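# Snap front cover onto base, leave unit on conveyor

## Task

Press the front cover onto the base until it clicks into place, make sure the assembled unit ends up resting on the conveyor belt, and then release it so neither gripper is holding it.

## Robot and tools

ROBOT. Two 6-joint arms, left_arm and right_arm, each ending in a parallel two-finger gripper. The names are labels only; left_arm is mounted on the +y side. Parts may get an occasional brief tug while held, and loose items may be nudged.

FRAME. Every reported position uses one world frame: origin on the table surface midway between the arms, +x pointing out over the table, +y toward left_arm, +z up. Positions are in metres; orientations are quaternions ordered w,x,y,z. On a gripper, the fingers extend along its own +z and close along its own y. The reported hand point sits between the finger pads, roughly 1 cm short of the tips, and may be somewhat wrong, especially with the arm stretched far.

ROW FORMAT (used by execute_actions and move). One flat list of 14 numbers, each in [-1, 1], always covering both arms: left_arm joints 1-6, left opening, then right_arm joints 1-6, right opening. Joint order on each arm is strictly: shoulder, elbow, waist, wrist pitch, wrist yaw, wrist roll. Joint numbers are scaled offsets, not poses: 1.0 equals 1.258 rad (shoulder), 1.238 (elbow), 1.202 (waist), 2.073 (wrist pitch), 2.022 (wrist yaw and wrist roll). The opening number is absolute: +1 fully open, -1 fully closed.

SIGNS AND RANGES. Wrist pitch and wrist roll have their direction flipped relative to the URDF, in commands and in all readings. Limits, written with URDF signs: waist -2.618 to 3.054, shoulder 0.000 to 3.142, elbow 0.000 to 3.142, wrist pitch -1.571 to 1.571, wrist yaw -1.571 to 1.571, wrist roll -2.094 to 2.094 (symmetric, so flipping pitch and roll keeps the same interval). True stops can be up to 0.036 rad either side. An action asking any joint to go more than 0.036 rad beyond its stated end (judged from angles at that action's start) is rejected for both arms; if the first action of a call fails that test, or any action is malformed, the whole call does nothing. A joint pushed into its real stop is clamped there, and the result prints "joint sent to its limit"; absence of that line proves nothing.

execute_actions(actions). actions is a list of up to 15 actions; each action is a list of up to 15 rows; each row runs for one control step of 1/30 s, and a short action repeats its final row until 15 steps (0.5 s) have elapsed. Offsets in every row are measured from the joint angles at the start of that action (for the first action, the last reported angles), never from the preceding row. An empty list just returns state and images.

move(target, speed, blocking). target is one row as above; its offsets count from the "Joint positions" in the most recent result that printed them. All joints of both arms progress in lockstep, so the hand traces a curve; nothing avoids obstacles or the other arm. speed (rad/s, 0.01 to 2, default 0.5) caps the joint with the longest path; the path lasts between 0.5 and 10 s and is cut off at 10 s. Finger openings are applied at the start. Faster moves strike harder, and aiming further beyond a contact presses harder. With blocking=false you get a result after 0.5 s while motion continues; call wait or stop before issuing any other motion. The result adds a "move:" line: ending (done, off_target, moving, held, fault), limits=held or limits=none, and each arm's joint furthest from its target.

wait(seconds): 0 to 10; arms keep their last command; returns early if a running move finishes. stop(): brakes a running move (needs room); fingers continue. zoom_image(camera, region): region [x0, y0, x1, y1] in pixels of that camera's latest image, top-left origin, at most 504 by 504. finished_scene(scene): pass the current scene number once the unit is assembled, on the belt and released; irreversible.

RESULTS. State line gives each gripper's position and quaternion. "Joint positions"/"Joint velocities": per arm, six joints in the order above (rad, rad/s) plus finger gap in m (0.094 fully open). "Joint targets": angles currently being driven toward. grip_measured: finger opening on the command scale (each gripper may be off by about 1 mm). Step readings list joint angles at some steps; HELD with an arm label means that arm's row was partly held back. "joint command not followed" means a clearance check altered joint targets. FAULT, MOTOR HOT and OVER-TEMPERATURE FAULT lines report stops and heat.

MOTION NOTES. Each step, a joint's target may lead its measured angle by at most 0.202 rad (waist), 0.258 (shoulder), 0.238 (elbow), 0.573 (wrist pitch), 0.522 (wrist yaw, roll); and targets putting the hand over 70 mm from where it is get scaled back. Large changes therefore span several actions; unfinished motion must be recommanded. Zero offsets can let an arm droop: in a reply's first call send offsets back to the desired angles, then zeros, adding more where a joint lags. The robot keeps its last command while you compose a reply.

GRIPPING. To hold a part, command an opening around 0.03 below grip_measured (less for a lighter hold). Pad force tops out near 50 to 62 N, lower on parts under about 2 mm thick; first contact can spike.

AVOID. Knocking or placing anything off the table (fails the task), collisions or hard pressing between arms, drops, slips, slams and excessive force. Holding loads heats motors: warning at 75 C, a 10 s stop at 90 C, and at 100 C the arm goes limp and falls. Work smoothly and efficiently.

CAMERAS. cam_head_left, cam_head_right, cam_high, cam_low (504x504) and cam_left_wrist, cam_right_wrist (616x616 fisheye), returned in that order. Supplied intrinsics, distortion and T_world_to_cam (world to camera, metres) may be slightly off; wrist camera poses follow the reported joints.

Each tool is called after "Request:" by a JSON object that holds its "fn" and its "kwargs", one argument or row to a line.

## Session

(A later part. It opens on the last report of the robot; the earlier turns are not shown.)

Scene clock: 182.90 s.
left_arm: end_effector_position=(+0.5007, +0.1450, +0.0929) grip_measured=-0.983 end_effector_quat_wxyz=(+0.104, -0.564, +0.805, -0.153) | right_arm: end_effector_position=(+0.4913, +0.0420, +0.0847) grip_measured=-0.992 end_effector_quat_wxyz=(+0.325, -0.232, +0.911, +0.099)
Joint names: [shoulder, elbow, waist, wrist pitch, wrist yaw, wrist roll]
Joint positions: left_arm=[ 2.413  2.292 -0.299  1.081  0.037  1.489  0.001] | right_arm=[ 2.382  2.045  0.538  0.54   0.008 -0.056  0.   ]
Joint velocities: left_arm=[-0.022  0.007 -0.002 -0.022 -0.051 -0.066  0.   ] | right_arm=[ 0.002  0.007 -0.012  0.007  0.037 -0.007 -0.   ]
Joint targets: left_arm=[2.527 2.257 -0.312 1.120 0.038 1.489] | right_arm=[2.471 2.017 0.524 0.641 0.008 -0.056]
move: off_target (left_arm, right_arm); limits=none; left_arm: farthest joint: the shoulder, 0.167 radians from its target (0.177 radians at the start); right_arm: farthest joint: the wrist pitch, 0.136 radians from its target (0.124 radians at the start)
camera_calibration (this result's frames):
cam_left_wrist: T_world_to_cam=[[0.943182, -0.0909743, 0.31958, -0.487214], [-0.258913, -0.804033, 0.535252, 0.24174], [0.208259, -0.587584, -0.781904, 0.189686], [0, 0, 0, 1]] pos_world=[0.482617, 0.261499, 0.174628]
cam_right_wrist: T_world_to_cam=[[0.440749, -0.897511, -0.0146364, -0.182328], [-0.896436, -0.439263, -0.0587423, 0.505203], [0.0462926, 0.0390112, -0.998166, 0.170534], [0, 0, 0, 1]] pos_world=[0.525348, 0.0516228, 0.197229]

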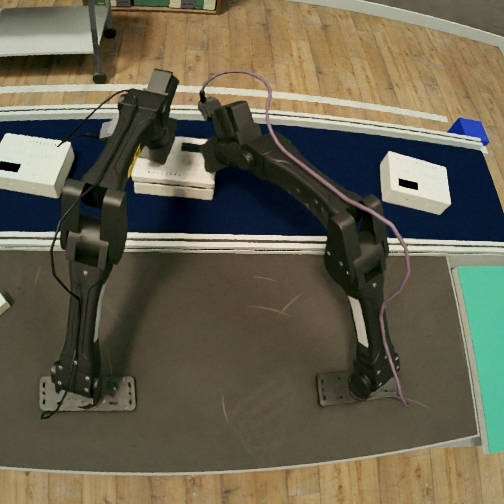

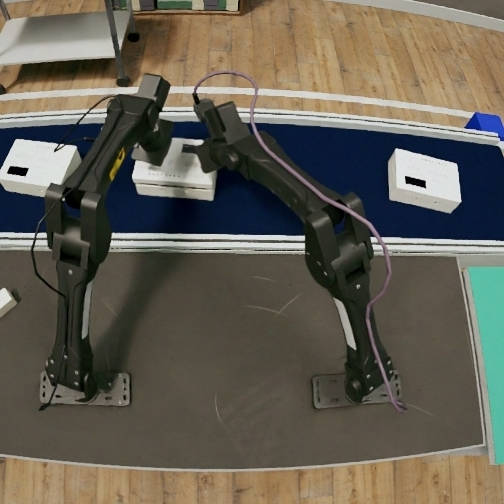

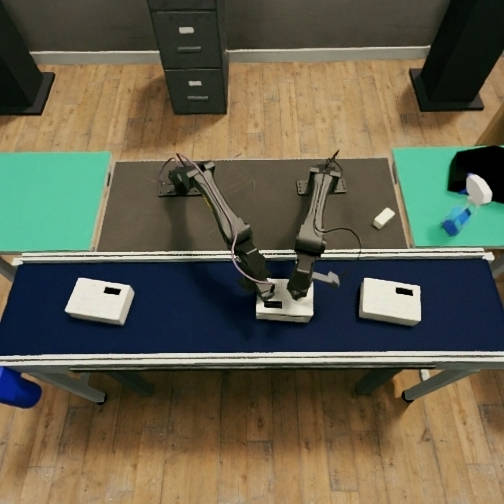

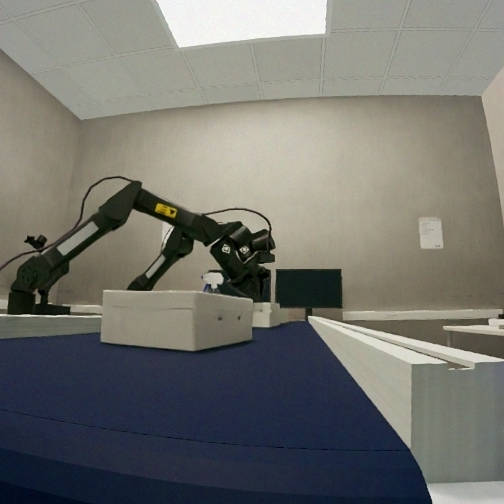

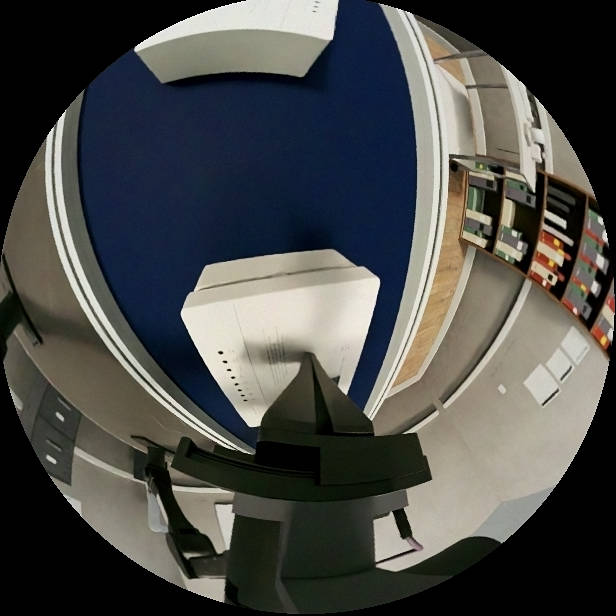

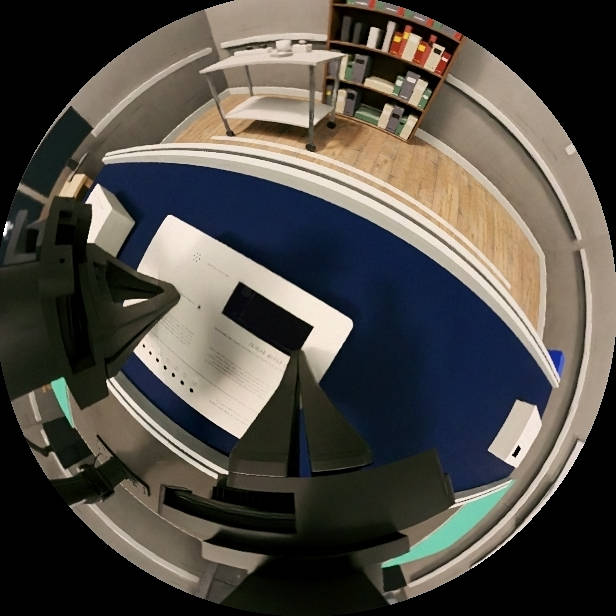

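Request:
{"fn": "move", "kwargs": {
  "target": [-0.04,0,0.14,0.05,0,0,-1,-0.05,0,-0.1,0,0,0,-1],
  "speed": 0.2
}}

Request:
{"fn": "move", "kwargs": {
  "target": [0.025,0,0,0,0,0,-1,0,0,0,0,0,0,-1],
  "speed": 0.1
}}

Scene clock: 187.53 s.
left_arm: end_effector_position=(+0.4979, +0.2360, +0.0952) grip_measured=-0.983 end_effector_quat_wxyz=(+0.087, -0.633, +0.759, -0.125) | right_arm: end_effector_position=(+0.5284, -0.0205, +0.1156) grip_measured=-0.992 end_effector_quat_wxyz=(+0.356, -0.177, +0.913, +0.087)
Joint names: [shoulder, elbow, waist, wrist pitch, wrist yaw, wrist roll]
Joint positions: left_arm=[ 2.396  2.293 -0.13   1.168  0.053  1.489  0.001] | right_arm=[ 2.334  2.045  0.421  0.532  0.008 -0.056  0.   ]
Joint velocities: left_arm=[-0.017 -0.007 -0.002 -0.007 -0.022  0.095  0.   ] | right_arm=[-0.042 -0.012 -0.002  0.037 -0.007  0.007  0.001]
Joint targets: left_arm=[2.362 2.292 -0.130 1.184 0.037 1.489] | right_arm=[2.319 2.045 0.418 0.540 0.008 -0.056]
move: off_target (left_arm); limits=none; left_arm: farthest joint: the shoulder, 0.033 radians from its target (0.050 radians at the start); right_arm: farthest joint: the shoulder, 0.014 radians from its target (0.063 radians at the start)
camera_calibration (this result's frames):
cam_left_wrist: T_world_to_cam=[[0.965582, 0.0657318, 0.251655, -0.518637], [-0.0866717, -0.830926, 0.549591, 0.232158], [0.245232, -0.552486, -0.79663, 0.220292], [0, 0, 0, 1]] pos_world=[0.466885, 0.348705, 0.178417]
cam_right_wrist: T_world_to_cam=[[0.334134, -0.942304, -0.0204512, -0.198221], [-0.936948, -0.329721, -0.115815, 0.543041], [0.10239, 0.0578593, -0.99306, 0.172244], [0, 0, 0, 1]] pos_world=[0.557397, -0.0176982, 0.229887]

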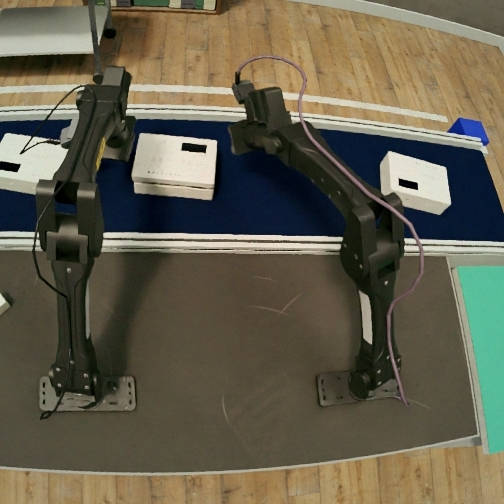

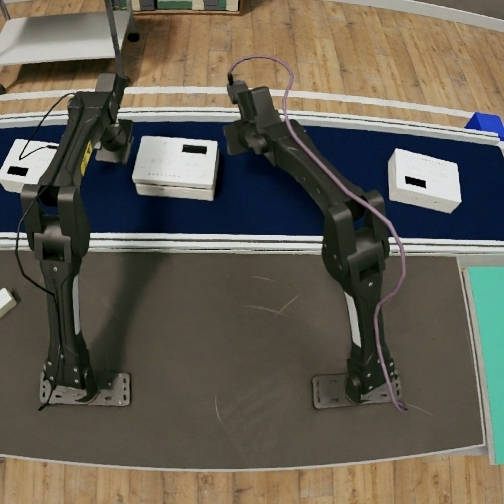

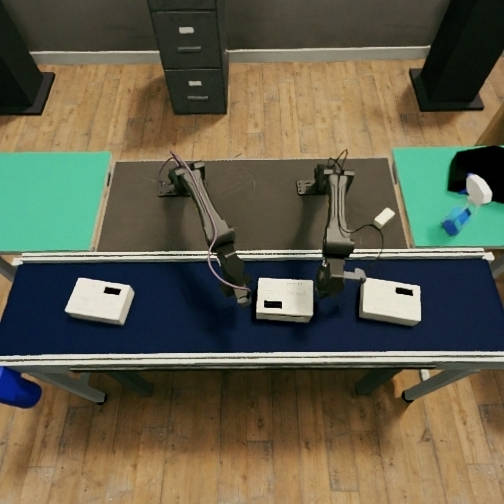

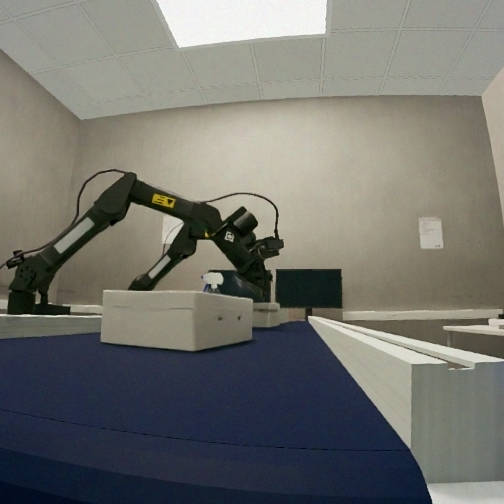

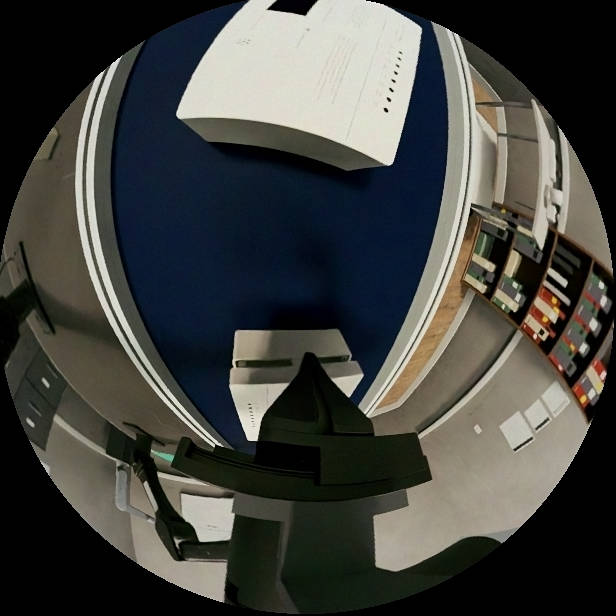

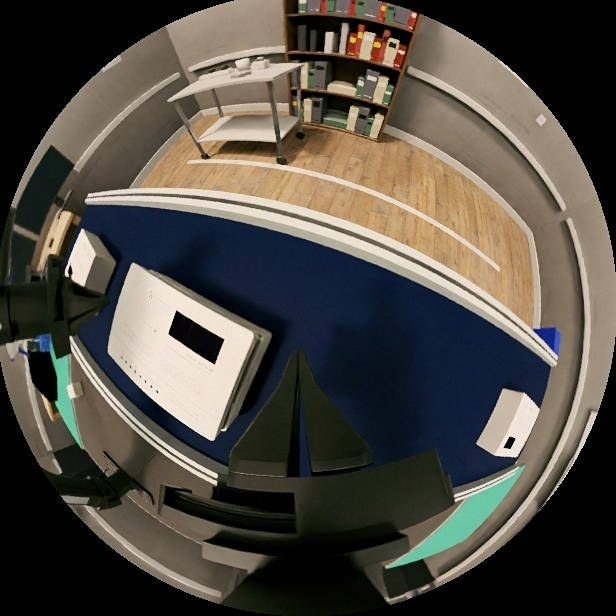

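Scene clock: 188.30 s.
left_arm: end_effector_position=(+0.4966, +0.2361, +0.0753) grip_measured=-0.983 end_effector_quat_wxyz=(+0.073, -0.635, +0.761, -0.111) | right_arm: end_effector_position=(+0.5284, -0.0205, +0.1156) grip_measured=-0.992 end_effector_quat_wxyz=(+0.356, -0.177, +0.913, +0.087)
Joint names: [shoulder, elbow, waist, wrist pitch, wrist yaw, wrist roll]
Joint positions: left_arm=[ 2.434  2.293 -0.13   1.168  0.053  1.489  0.001] | right_arm=[ 2.334  2.045  0.421  0.532  0.008 -0.056  0.   ]
Joint velocities: left_arm=[-0.002 -0.012 -0.002  0.022  0.007 -0.022 -0.001] | right_arm=[-0.027  0.007 -0.017 -0.066  0.007  0.007 -0.001]
Joint targets: left_arm=[2.427 2.293 -0.130 1.168 0.053 1.489] | right_arm=[2.334 2.045 0.421 0.532 0.008 -0.056]
move: done; limits=none; left_arm: farthest joint: the shoulder, 0.007 radians from its target (0.032 radians at the start); right_arm: farthest joint: the waist, 0.000 radians from its target (0.000 radians at the start)
camera_calibration (this result's frames):
cam_left_wrist: T_world_to_cam=[[0.97453, 0.0649187, 0.214656, -0.513859], [-0.0655804, -0.832843, 0.549611, 0.233056], [0.214455, -0.549689, -0.807373, 0.220254], [0, 0, 0, 1]] pos_world=[0.46882, 0.348529, 0.16004]
cam_right_wrist: T_world_to_cam=[[0.334134, -0.942304, -0.0204512, -0.198221], [-0.936948, -0.329721, -0.115815, 0.543041], [0.10239, 0.0578593, -0.99306, 0.172244], [0, 0, 0, 1]] pos_world=[0.557397, -0.0176982, 0.229887]

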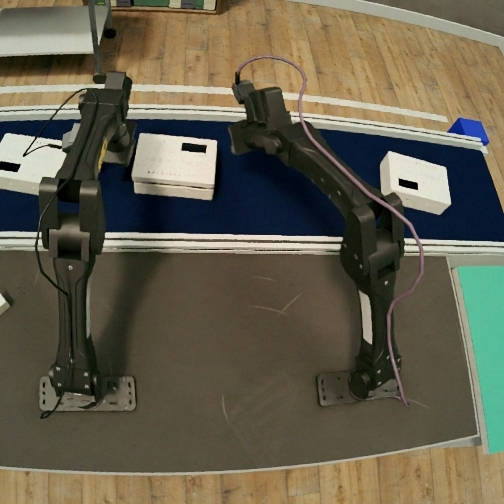

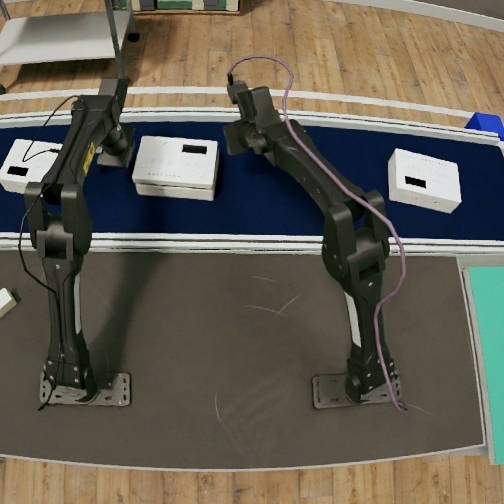

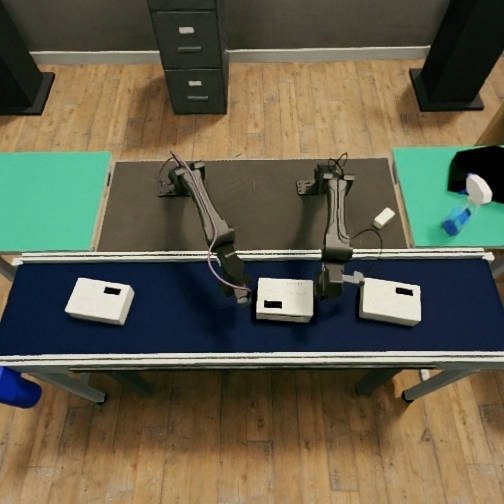

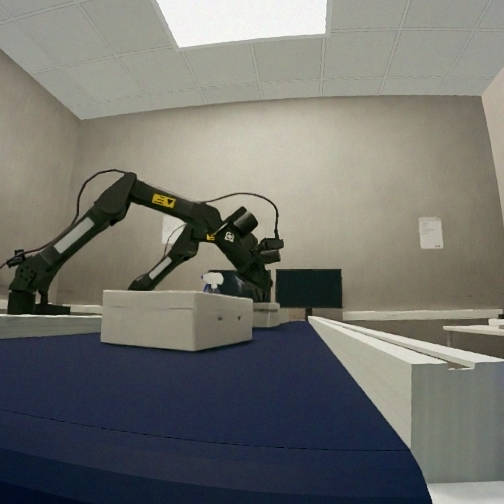

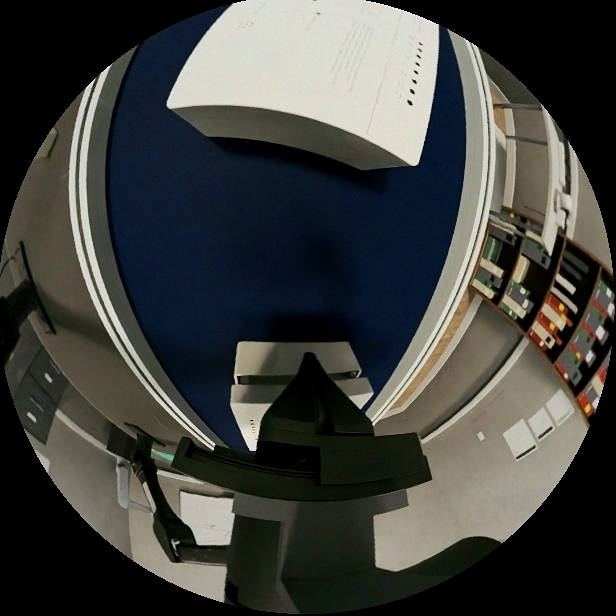

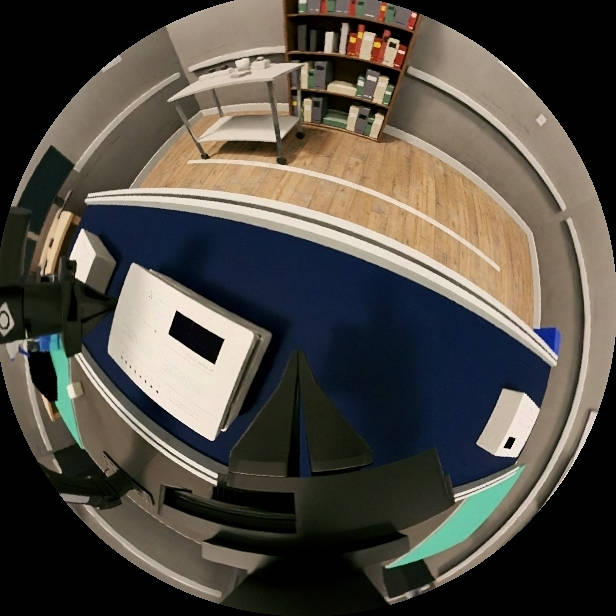

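Request:
{"fn": "move", "kwargs": {
  "target": [-0.01,0,-0.045,0.02,0,0,-1,0,0,0,0,0,0,-1],
  "speed": 0.04
}}

Request:
{"fn": "zoom_image", "kwargs": {
  "camera": "cam_head_left",
  "region": [110, 125, 230, 210]
}}

Scene clock: 193.17 s.
left_arm: end_effector_position=(+0.4892, +0.2162, +0.0741) grip_measured=-0.983 end_effector_quat_wxyz=(+0.064, -0.621, +0.774, -0.105) | right_arm: end_effector_position=(+0.5284, -0.0205, +0.1156) grip_measured=-0.992 end_effector_quat_wxyz=(+0.356, -0.177, +0.913, +0.087)
Joint names: [shoulder, elbow, waist, wrist pitch, wrist yaw, wrist roll]
Joint positions: left_arm=[ 2.434  2.293 -0.169  1.188  0.052  1.489  0.001] | right_arm=[ 2.334  2.045  0.421  0.532  0.008 -0.056  0.   ]
Joint velocities: left_arm=[-0.002 -0.022 -0.002 -0.037 -0.007  0.022 -0.001] | right_arm=[-0.002 -0.012 -0.007 -0.022 -0.007  0.022  0.001]
Joint targets: left_arm=[2.422 2.293 -0.185 1.210 0.053 1.489] | right_arm=[2.334 2.045 0.421 0.532 0.008 -0.056]
move: off_target (left_arm); limits=none; left_arm: farthest joint: the wrist pitch, 0.021 radians from its target (0.041 radians at the start); right_arm: farthest joint: the waist, 0.000 radians from its target (0.000 radians at the start)
camera_calibration (this result's frames):
cam_left_wrist: T_world_to_cam=[[0.980328, 0.0264695, 0.195592, -0.49827], [-0.0870212, -0.831488, 0.548684, 0.226918], [0.177156, -0.554911, -0.812828, 0.22966], [0, 0, 0, 1]] pos_world=[0.467529, 0.32931, 0.159625]
cam_right_wrist: T_world_to_cam=[[0.334134, -0.942304, -0.0204512, -0.198221], [-0.936948, -0.329721, -0.115815, 0.543041], [0.10239, 0.0578593, -0.99306, 0.172244], [0, 0, 0, 1]] pos_world=[0.557397, -0.0176982, 0.229887]

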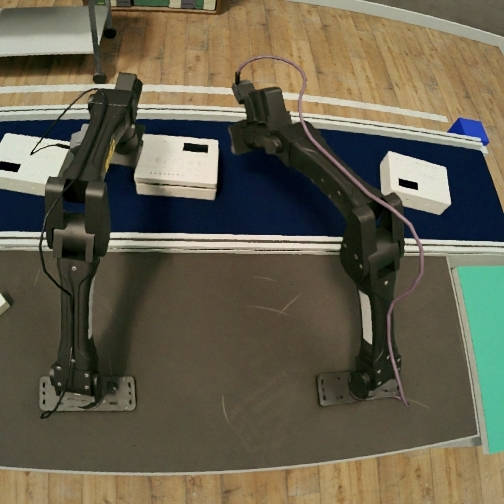

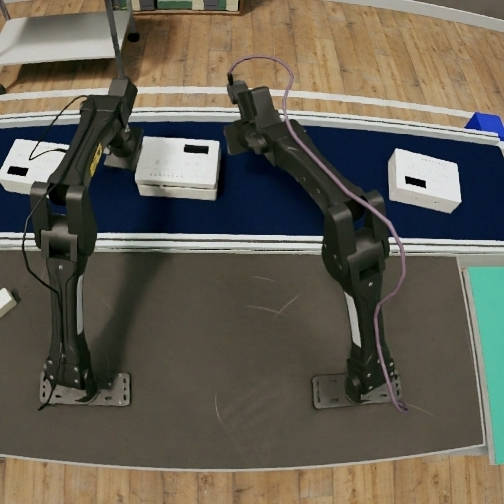

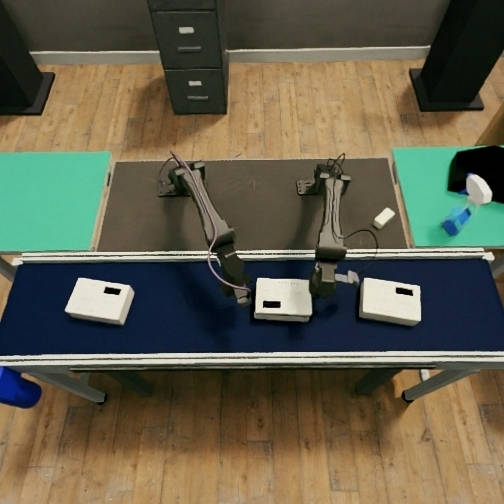

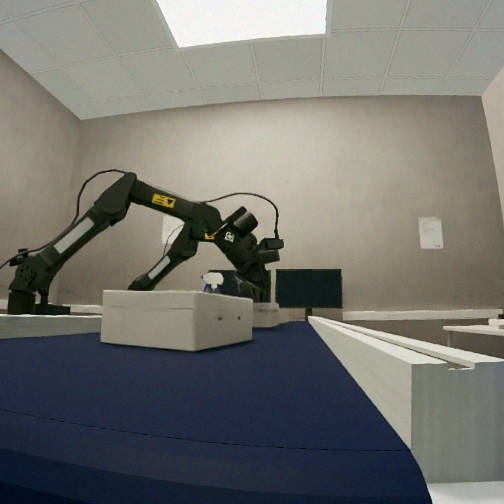

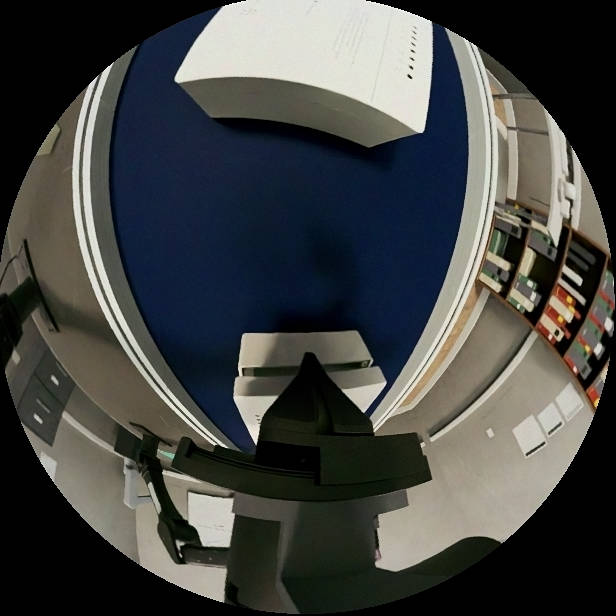

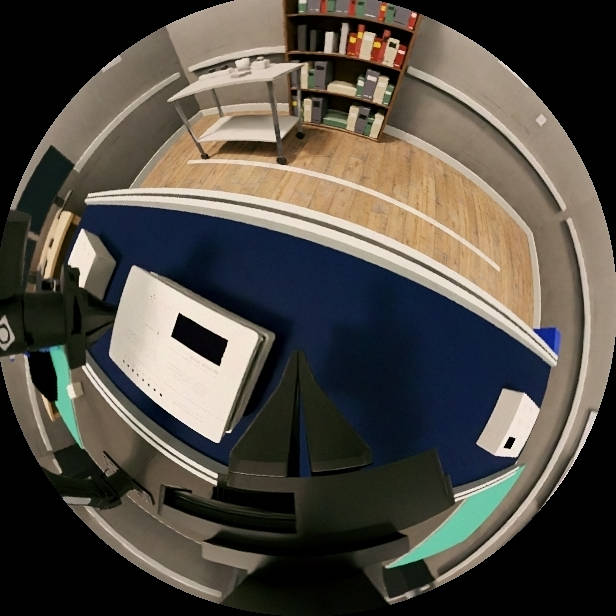

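Region (110, 125, 230, 210) of cam_head_left's 504x504 image, scaled by 4.200, with more detail than that image has; it fills the top 357 rows of this view, and the rest is white.

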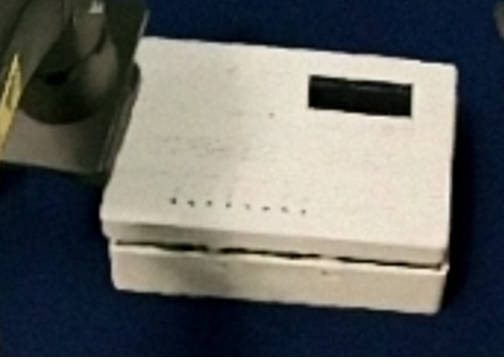

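Request:
{"fn": "move", "kwargs": {
  "target": [-0.08,0,0.02,0,0,0,-1,0,0,0,0,0,0,-1]
}}

Request:
{"fn": "move", "kwargs": {
  "target": [-0.01,0,-0.12,0,-0.03,0,-1,0,0,0.13,0.02,0,0,-1]
}}

Request:
{"fn": "move", "kwargs": {
  "target": [0.25,0,0,0.03,0,0,-1,0.17,0,0,0.08,0,0,-1],
  "speed": 0.15
}}

Request:
{"fn": "zoom_image", "kwargs": {
  "camera": "cam_low",
  "region": [230, 280, 300, 335]
}}

Scene clock: 200.20 s.
left_arm: end_effector_position=(+0.4925, +0.2254, +0.1187) grip_measured=-0.983 end_effector_quat_wxyz=(+0.095, -0.624, +0.764, -0.135) | right_arm: end_effector_position=(+0.5284, -0.0205, +0.1156) grip_measured=-0.992 end_effector_quat_wxyz=(+0.356, -0.177, +0.913, +0.087)
Joint names: [shoulder, elbow, waist, wrist pitch, wrist yaw, wrist roll]
Joint positions: left_arm=[ 2.347  2.293 -0.151  1.188  0.052  1.489  0.001] | right_arm=[ 2.334  2.045  0.421  0.532  0.008 -0.056  0.   ]
Joint velocities: left_arm=[-0.007 -0.012  0.002 -0.051 -0.007 -0.022 -0.   ] | right_arm=[ 0.007 -0.012 -0.012 -0.066 -0.11  -0.022 -0.   ]
Joint targets: left_arm=[2.333 2.293 -0.145 1.188 0.052 1.489] | right_arm=[2.334 2.045 0.421 0.532 0.008 -0.056]
move: done; limits=none; left_arm: farthest joint: the shoulder, 0.014 radians from its target (0.101 radians at the start); right_arm: farthest joint: the waist, 0.000 radians from its target (0.000 radians at the start)
camera_calibration (this result's frames):
cam_left_wrist: T_world_to_cam=[[0.959172, 0.0463412, 0.279001, -0.514353], [-0.119545, -0.827597, 0.548444, 0.225586], [0.256316, -0.559406, -0.788269, 0.229527], [0, 0, 0, 1]] pos_world=[0.46149, 0.338929, 0.200713]
cam_right_wrist: T_world_to_cam=[[0.334134, -0.942304, -0.0204512, -0.198221], [-0.936948, -0.329721, -0.115815, 0.543041], [0.10239, 0.0578593, -0.99306, 0.172244], [0, 0, 0, 1]] pos_world=[0.557397, -0.0176982, 0.229887]

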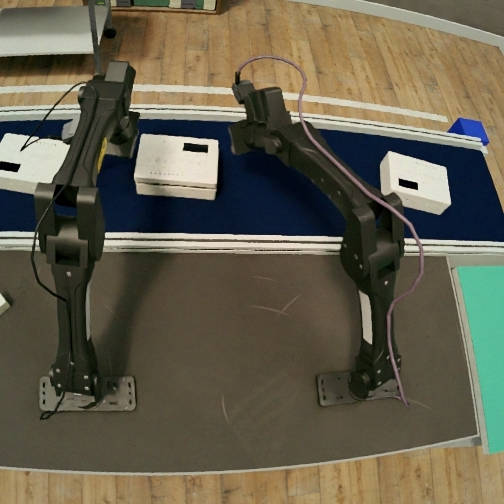

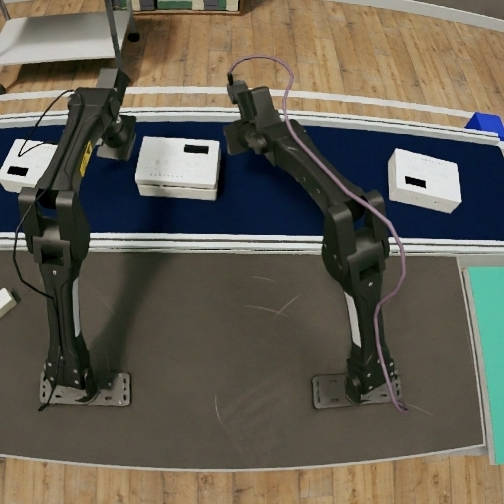

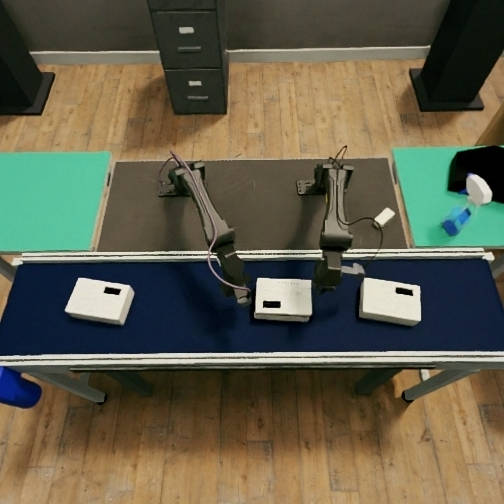

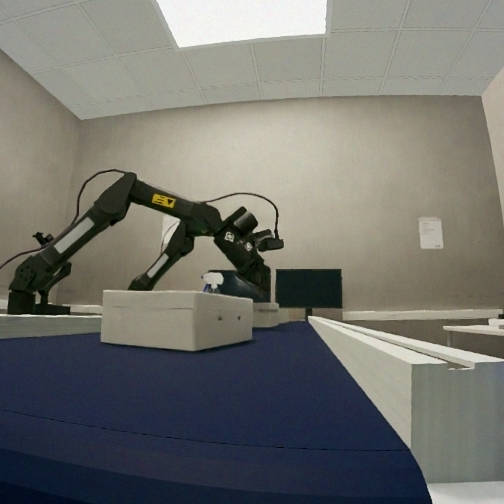

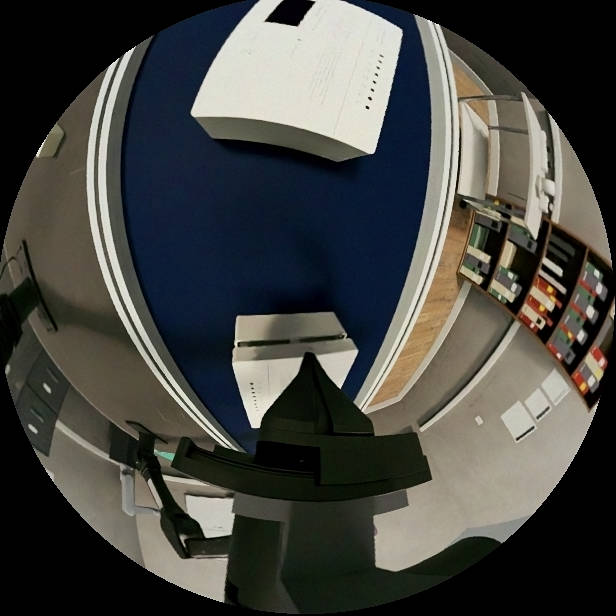

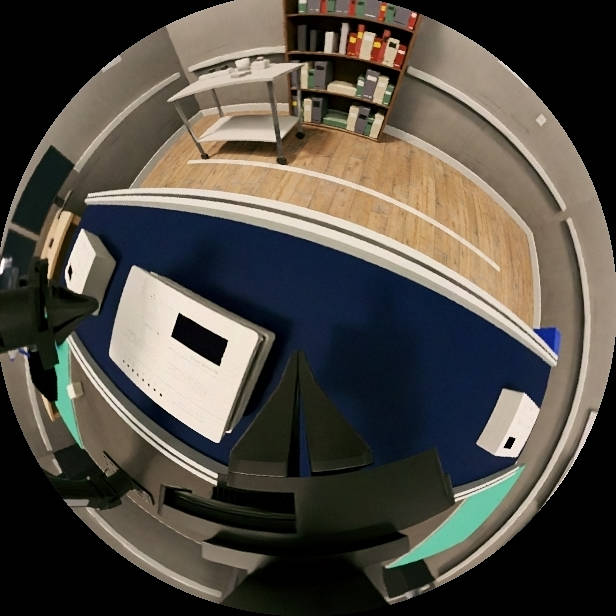

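Scene clock: 201.23 s.
left_arm: end_effector_position=(+0.4782, +0.1536, +0.1169) grip_measured=-0.983 end_effector_quat_wxyz=(+0.099, -0.567, +0.807, -0.128) | right_arm: end_effector_position=(+0.4737, +0.0649, +0.1112) grip_measured=-0.992 end_effector_quat_wxyz=(+0.336, -0.252, +0.901, +0.113)
Joint names: [shoulder, elbow, waist, wrist pitch, wrist yaw, wrist roll]
Joint positions: left_arm=[ 2.35   2.293 -0.302  1.188  0.012  1.489  0.001] | right_arm=[ 2.334  2.045  0.583  0.558  0.005 -0.056  0.   ]
Joint velocities: left_arm=[ 0.017 -0.007 -0.017 -0.022  0.022 -0.007 -0.001] | right_arm=[-0.017 -0.012  0.012 -0.007 -0.095 -0.081 -0.001]
Joint targets: left_arm=[2.335 2.293 -0.295 1.188 -0.008 1.489] | right_arm=[2.334 2.045 0.577 0.574 0.007 -0.056]
move: done; limits=none; left_arm: farthest joint: the wrist yaw, 0.020 radians from its target (0.061 radians at the start); right_arm: farthest joint: the wrist pitch, 0.015 radians from its target (0.041 radians at the start)
camera_calibration (this result's frames):
cam_left_wrist: T_world_to_cam=[[0.954528, -0.0967203, 0.281994, -0.473014], [-0.235905, -0.823399, 0.516104, 0.224181], [0.182276, -0.559159, -0.808775, 0.22935], [0, 0, 0, 1]] pos_world=[0.462585, 0.267083, 0.203179]
cam_right_wrist: T_world_to_cam=[[0.483304, -0.875229, -0.019791, -0.174613], [-0.872737, -0.479903, -0.089569, 0.495806], [0.0688956, 0.0605614, -0.995784, 0.184532], [0, 0, 0, 1]] pos_world=[0.504386, 0.0739374, 0.224707]

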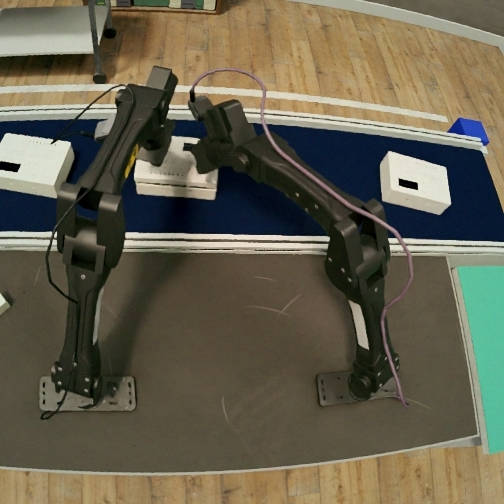

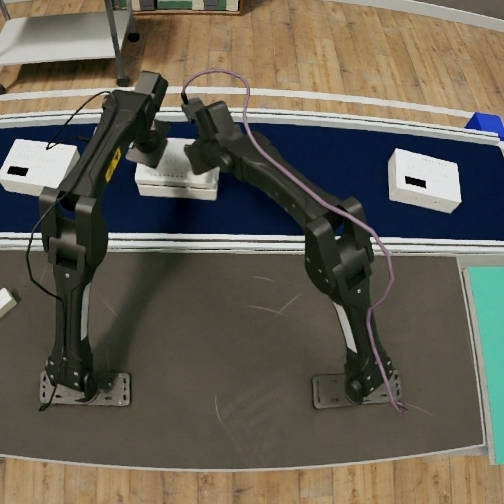

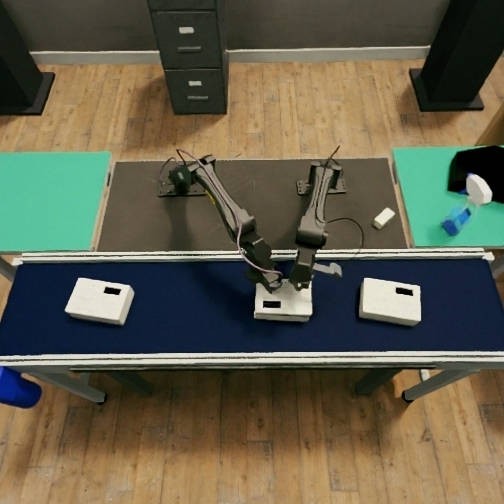

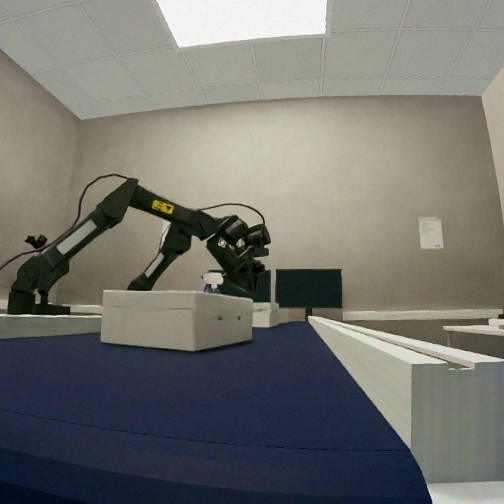

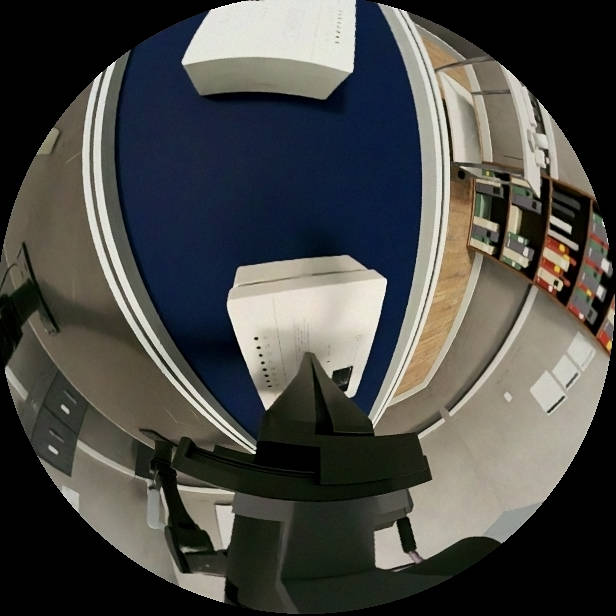

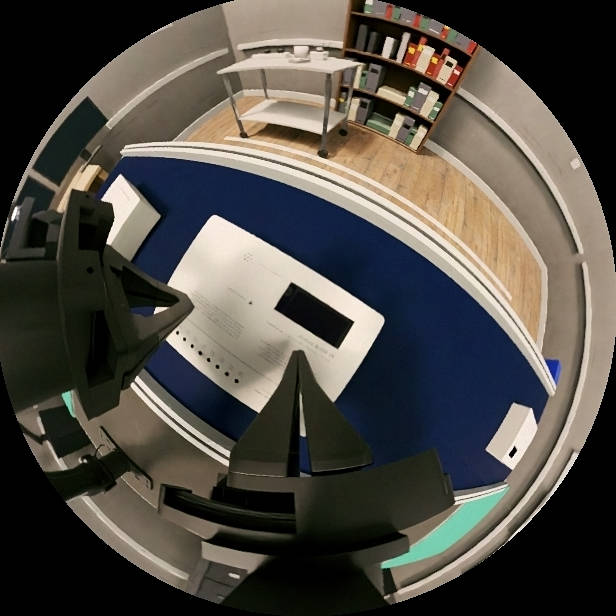

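Scene clock: 203.67 s.
left_arm: end_effector_position=(+0.4776, +0.1537, +0.0917) grip_measured=-0.984 end_effector_quat_wxyz=(+0.078, -0.570, +0.811, -0.102) | right_arm: end_effector_position=(+0.4785, +0.0681, +0.0853) grip_measured=-0.992 end_effector_quat_wxyz=(+0.321, -0.254, +0.906, +0.107)
Joint names: [shoulder, elbow, waist, wrist pitch, wrist yaw, wrist roll]
Joint positions: left_arm=[ 2.434  2.36  -0.302  1.24   0.012  1.489  0.001] | right_arm=[ 2.401  2.082  0.583  0.56   0.005 -0.056  0.   ]
Joint velocities: left_arm=[-0.012  0.007 -0.012  0.037  0.007 -0.007 -0.   ] | right_arm=[ 0.012  0.002 -0.002  0.007  0.022  0.051  0.001]
Joint targets: left_arm=[2.557 2.324 -0.302 1.245 0.012 1.489] | right_arm=[2.493 2.059 0.583 0.663 0.005 -0.056]
move: off_target (left_arm, right_arm); limits=none; left_arm: farthest joint: the shoulder, 0.231 radians from its target (0.314 radians at the start); right_arm: farthest joint: the wrist pitch, 0.164 radians from its target (0.165 radians at the start)
camera_calibration (this result's frames):
cam_left_wrist: T_world_to_cam=[[0.971058, -0.101165, 0.216361, -0.466492], [-0.201677, -0.832603, 0.515848, 0.222229], [0.127957, -0.544554, -0.828908, 0.234788], [0, 0, 0, 1]] pos_world=[0.467766, 0.26569, 0.180912]
cam_right_wrist: T_world_to_cam=[[0.482603, -0.875688, -0.0162356, -0.174551], [-0.874824, -0.48107, -0.0570481, 0.497578], [0.0421459, 0.0417349, -0.998239, 0.17251], [0, 0, 0, 1]] pos_world=[0.512262, 0.0793178, 0.197758]

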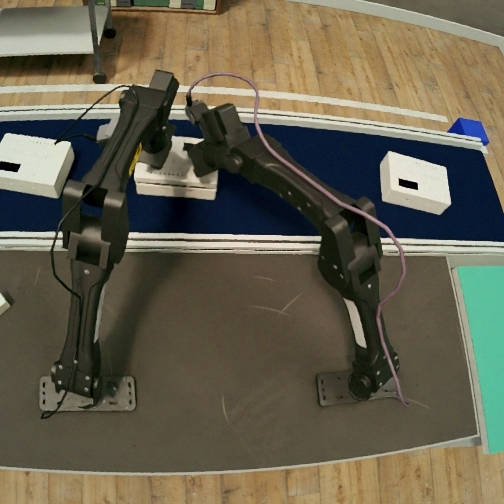

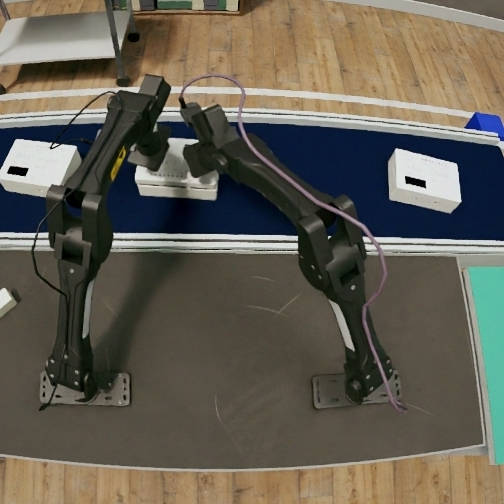

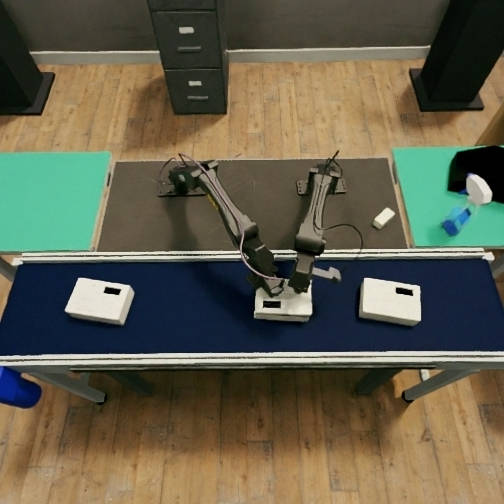

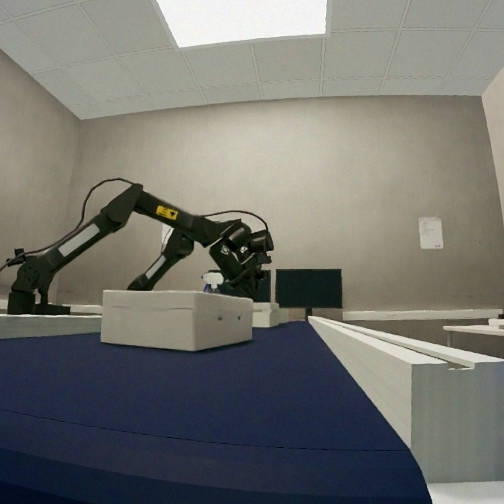

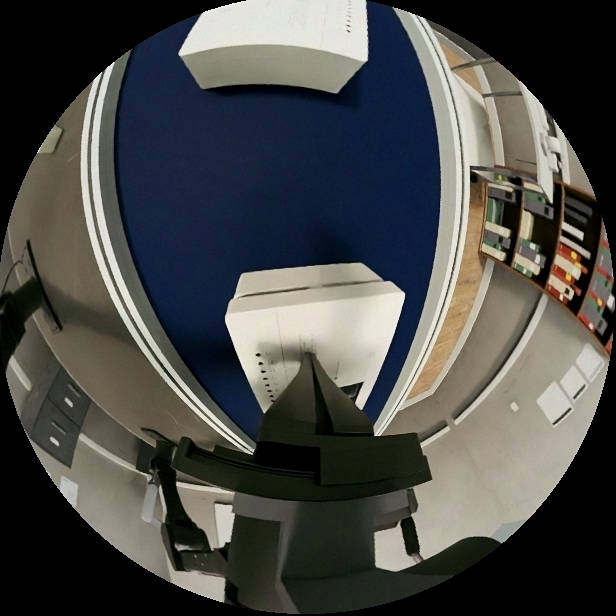

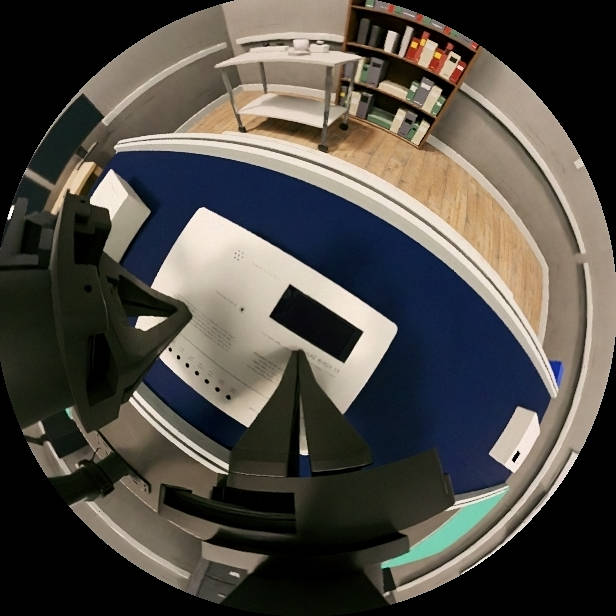

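Region (230, 280, 300, 335) of cam_low's 504x504 image, scaled by 7.200, with more detail than that image has; it fills the top 396 rows of this view, and the rest is white.

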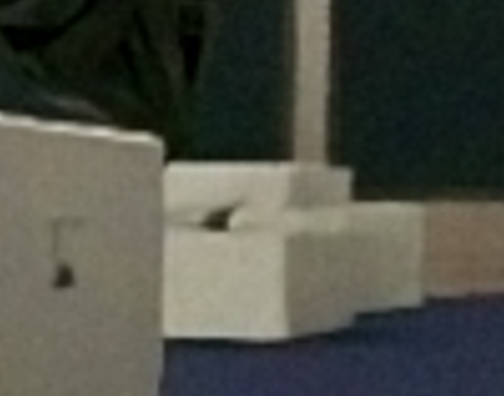

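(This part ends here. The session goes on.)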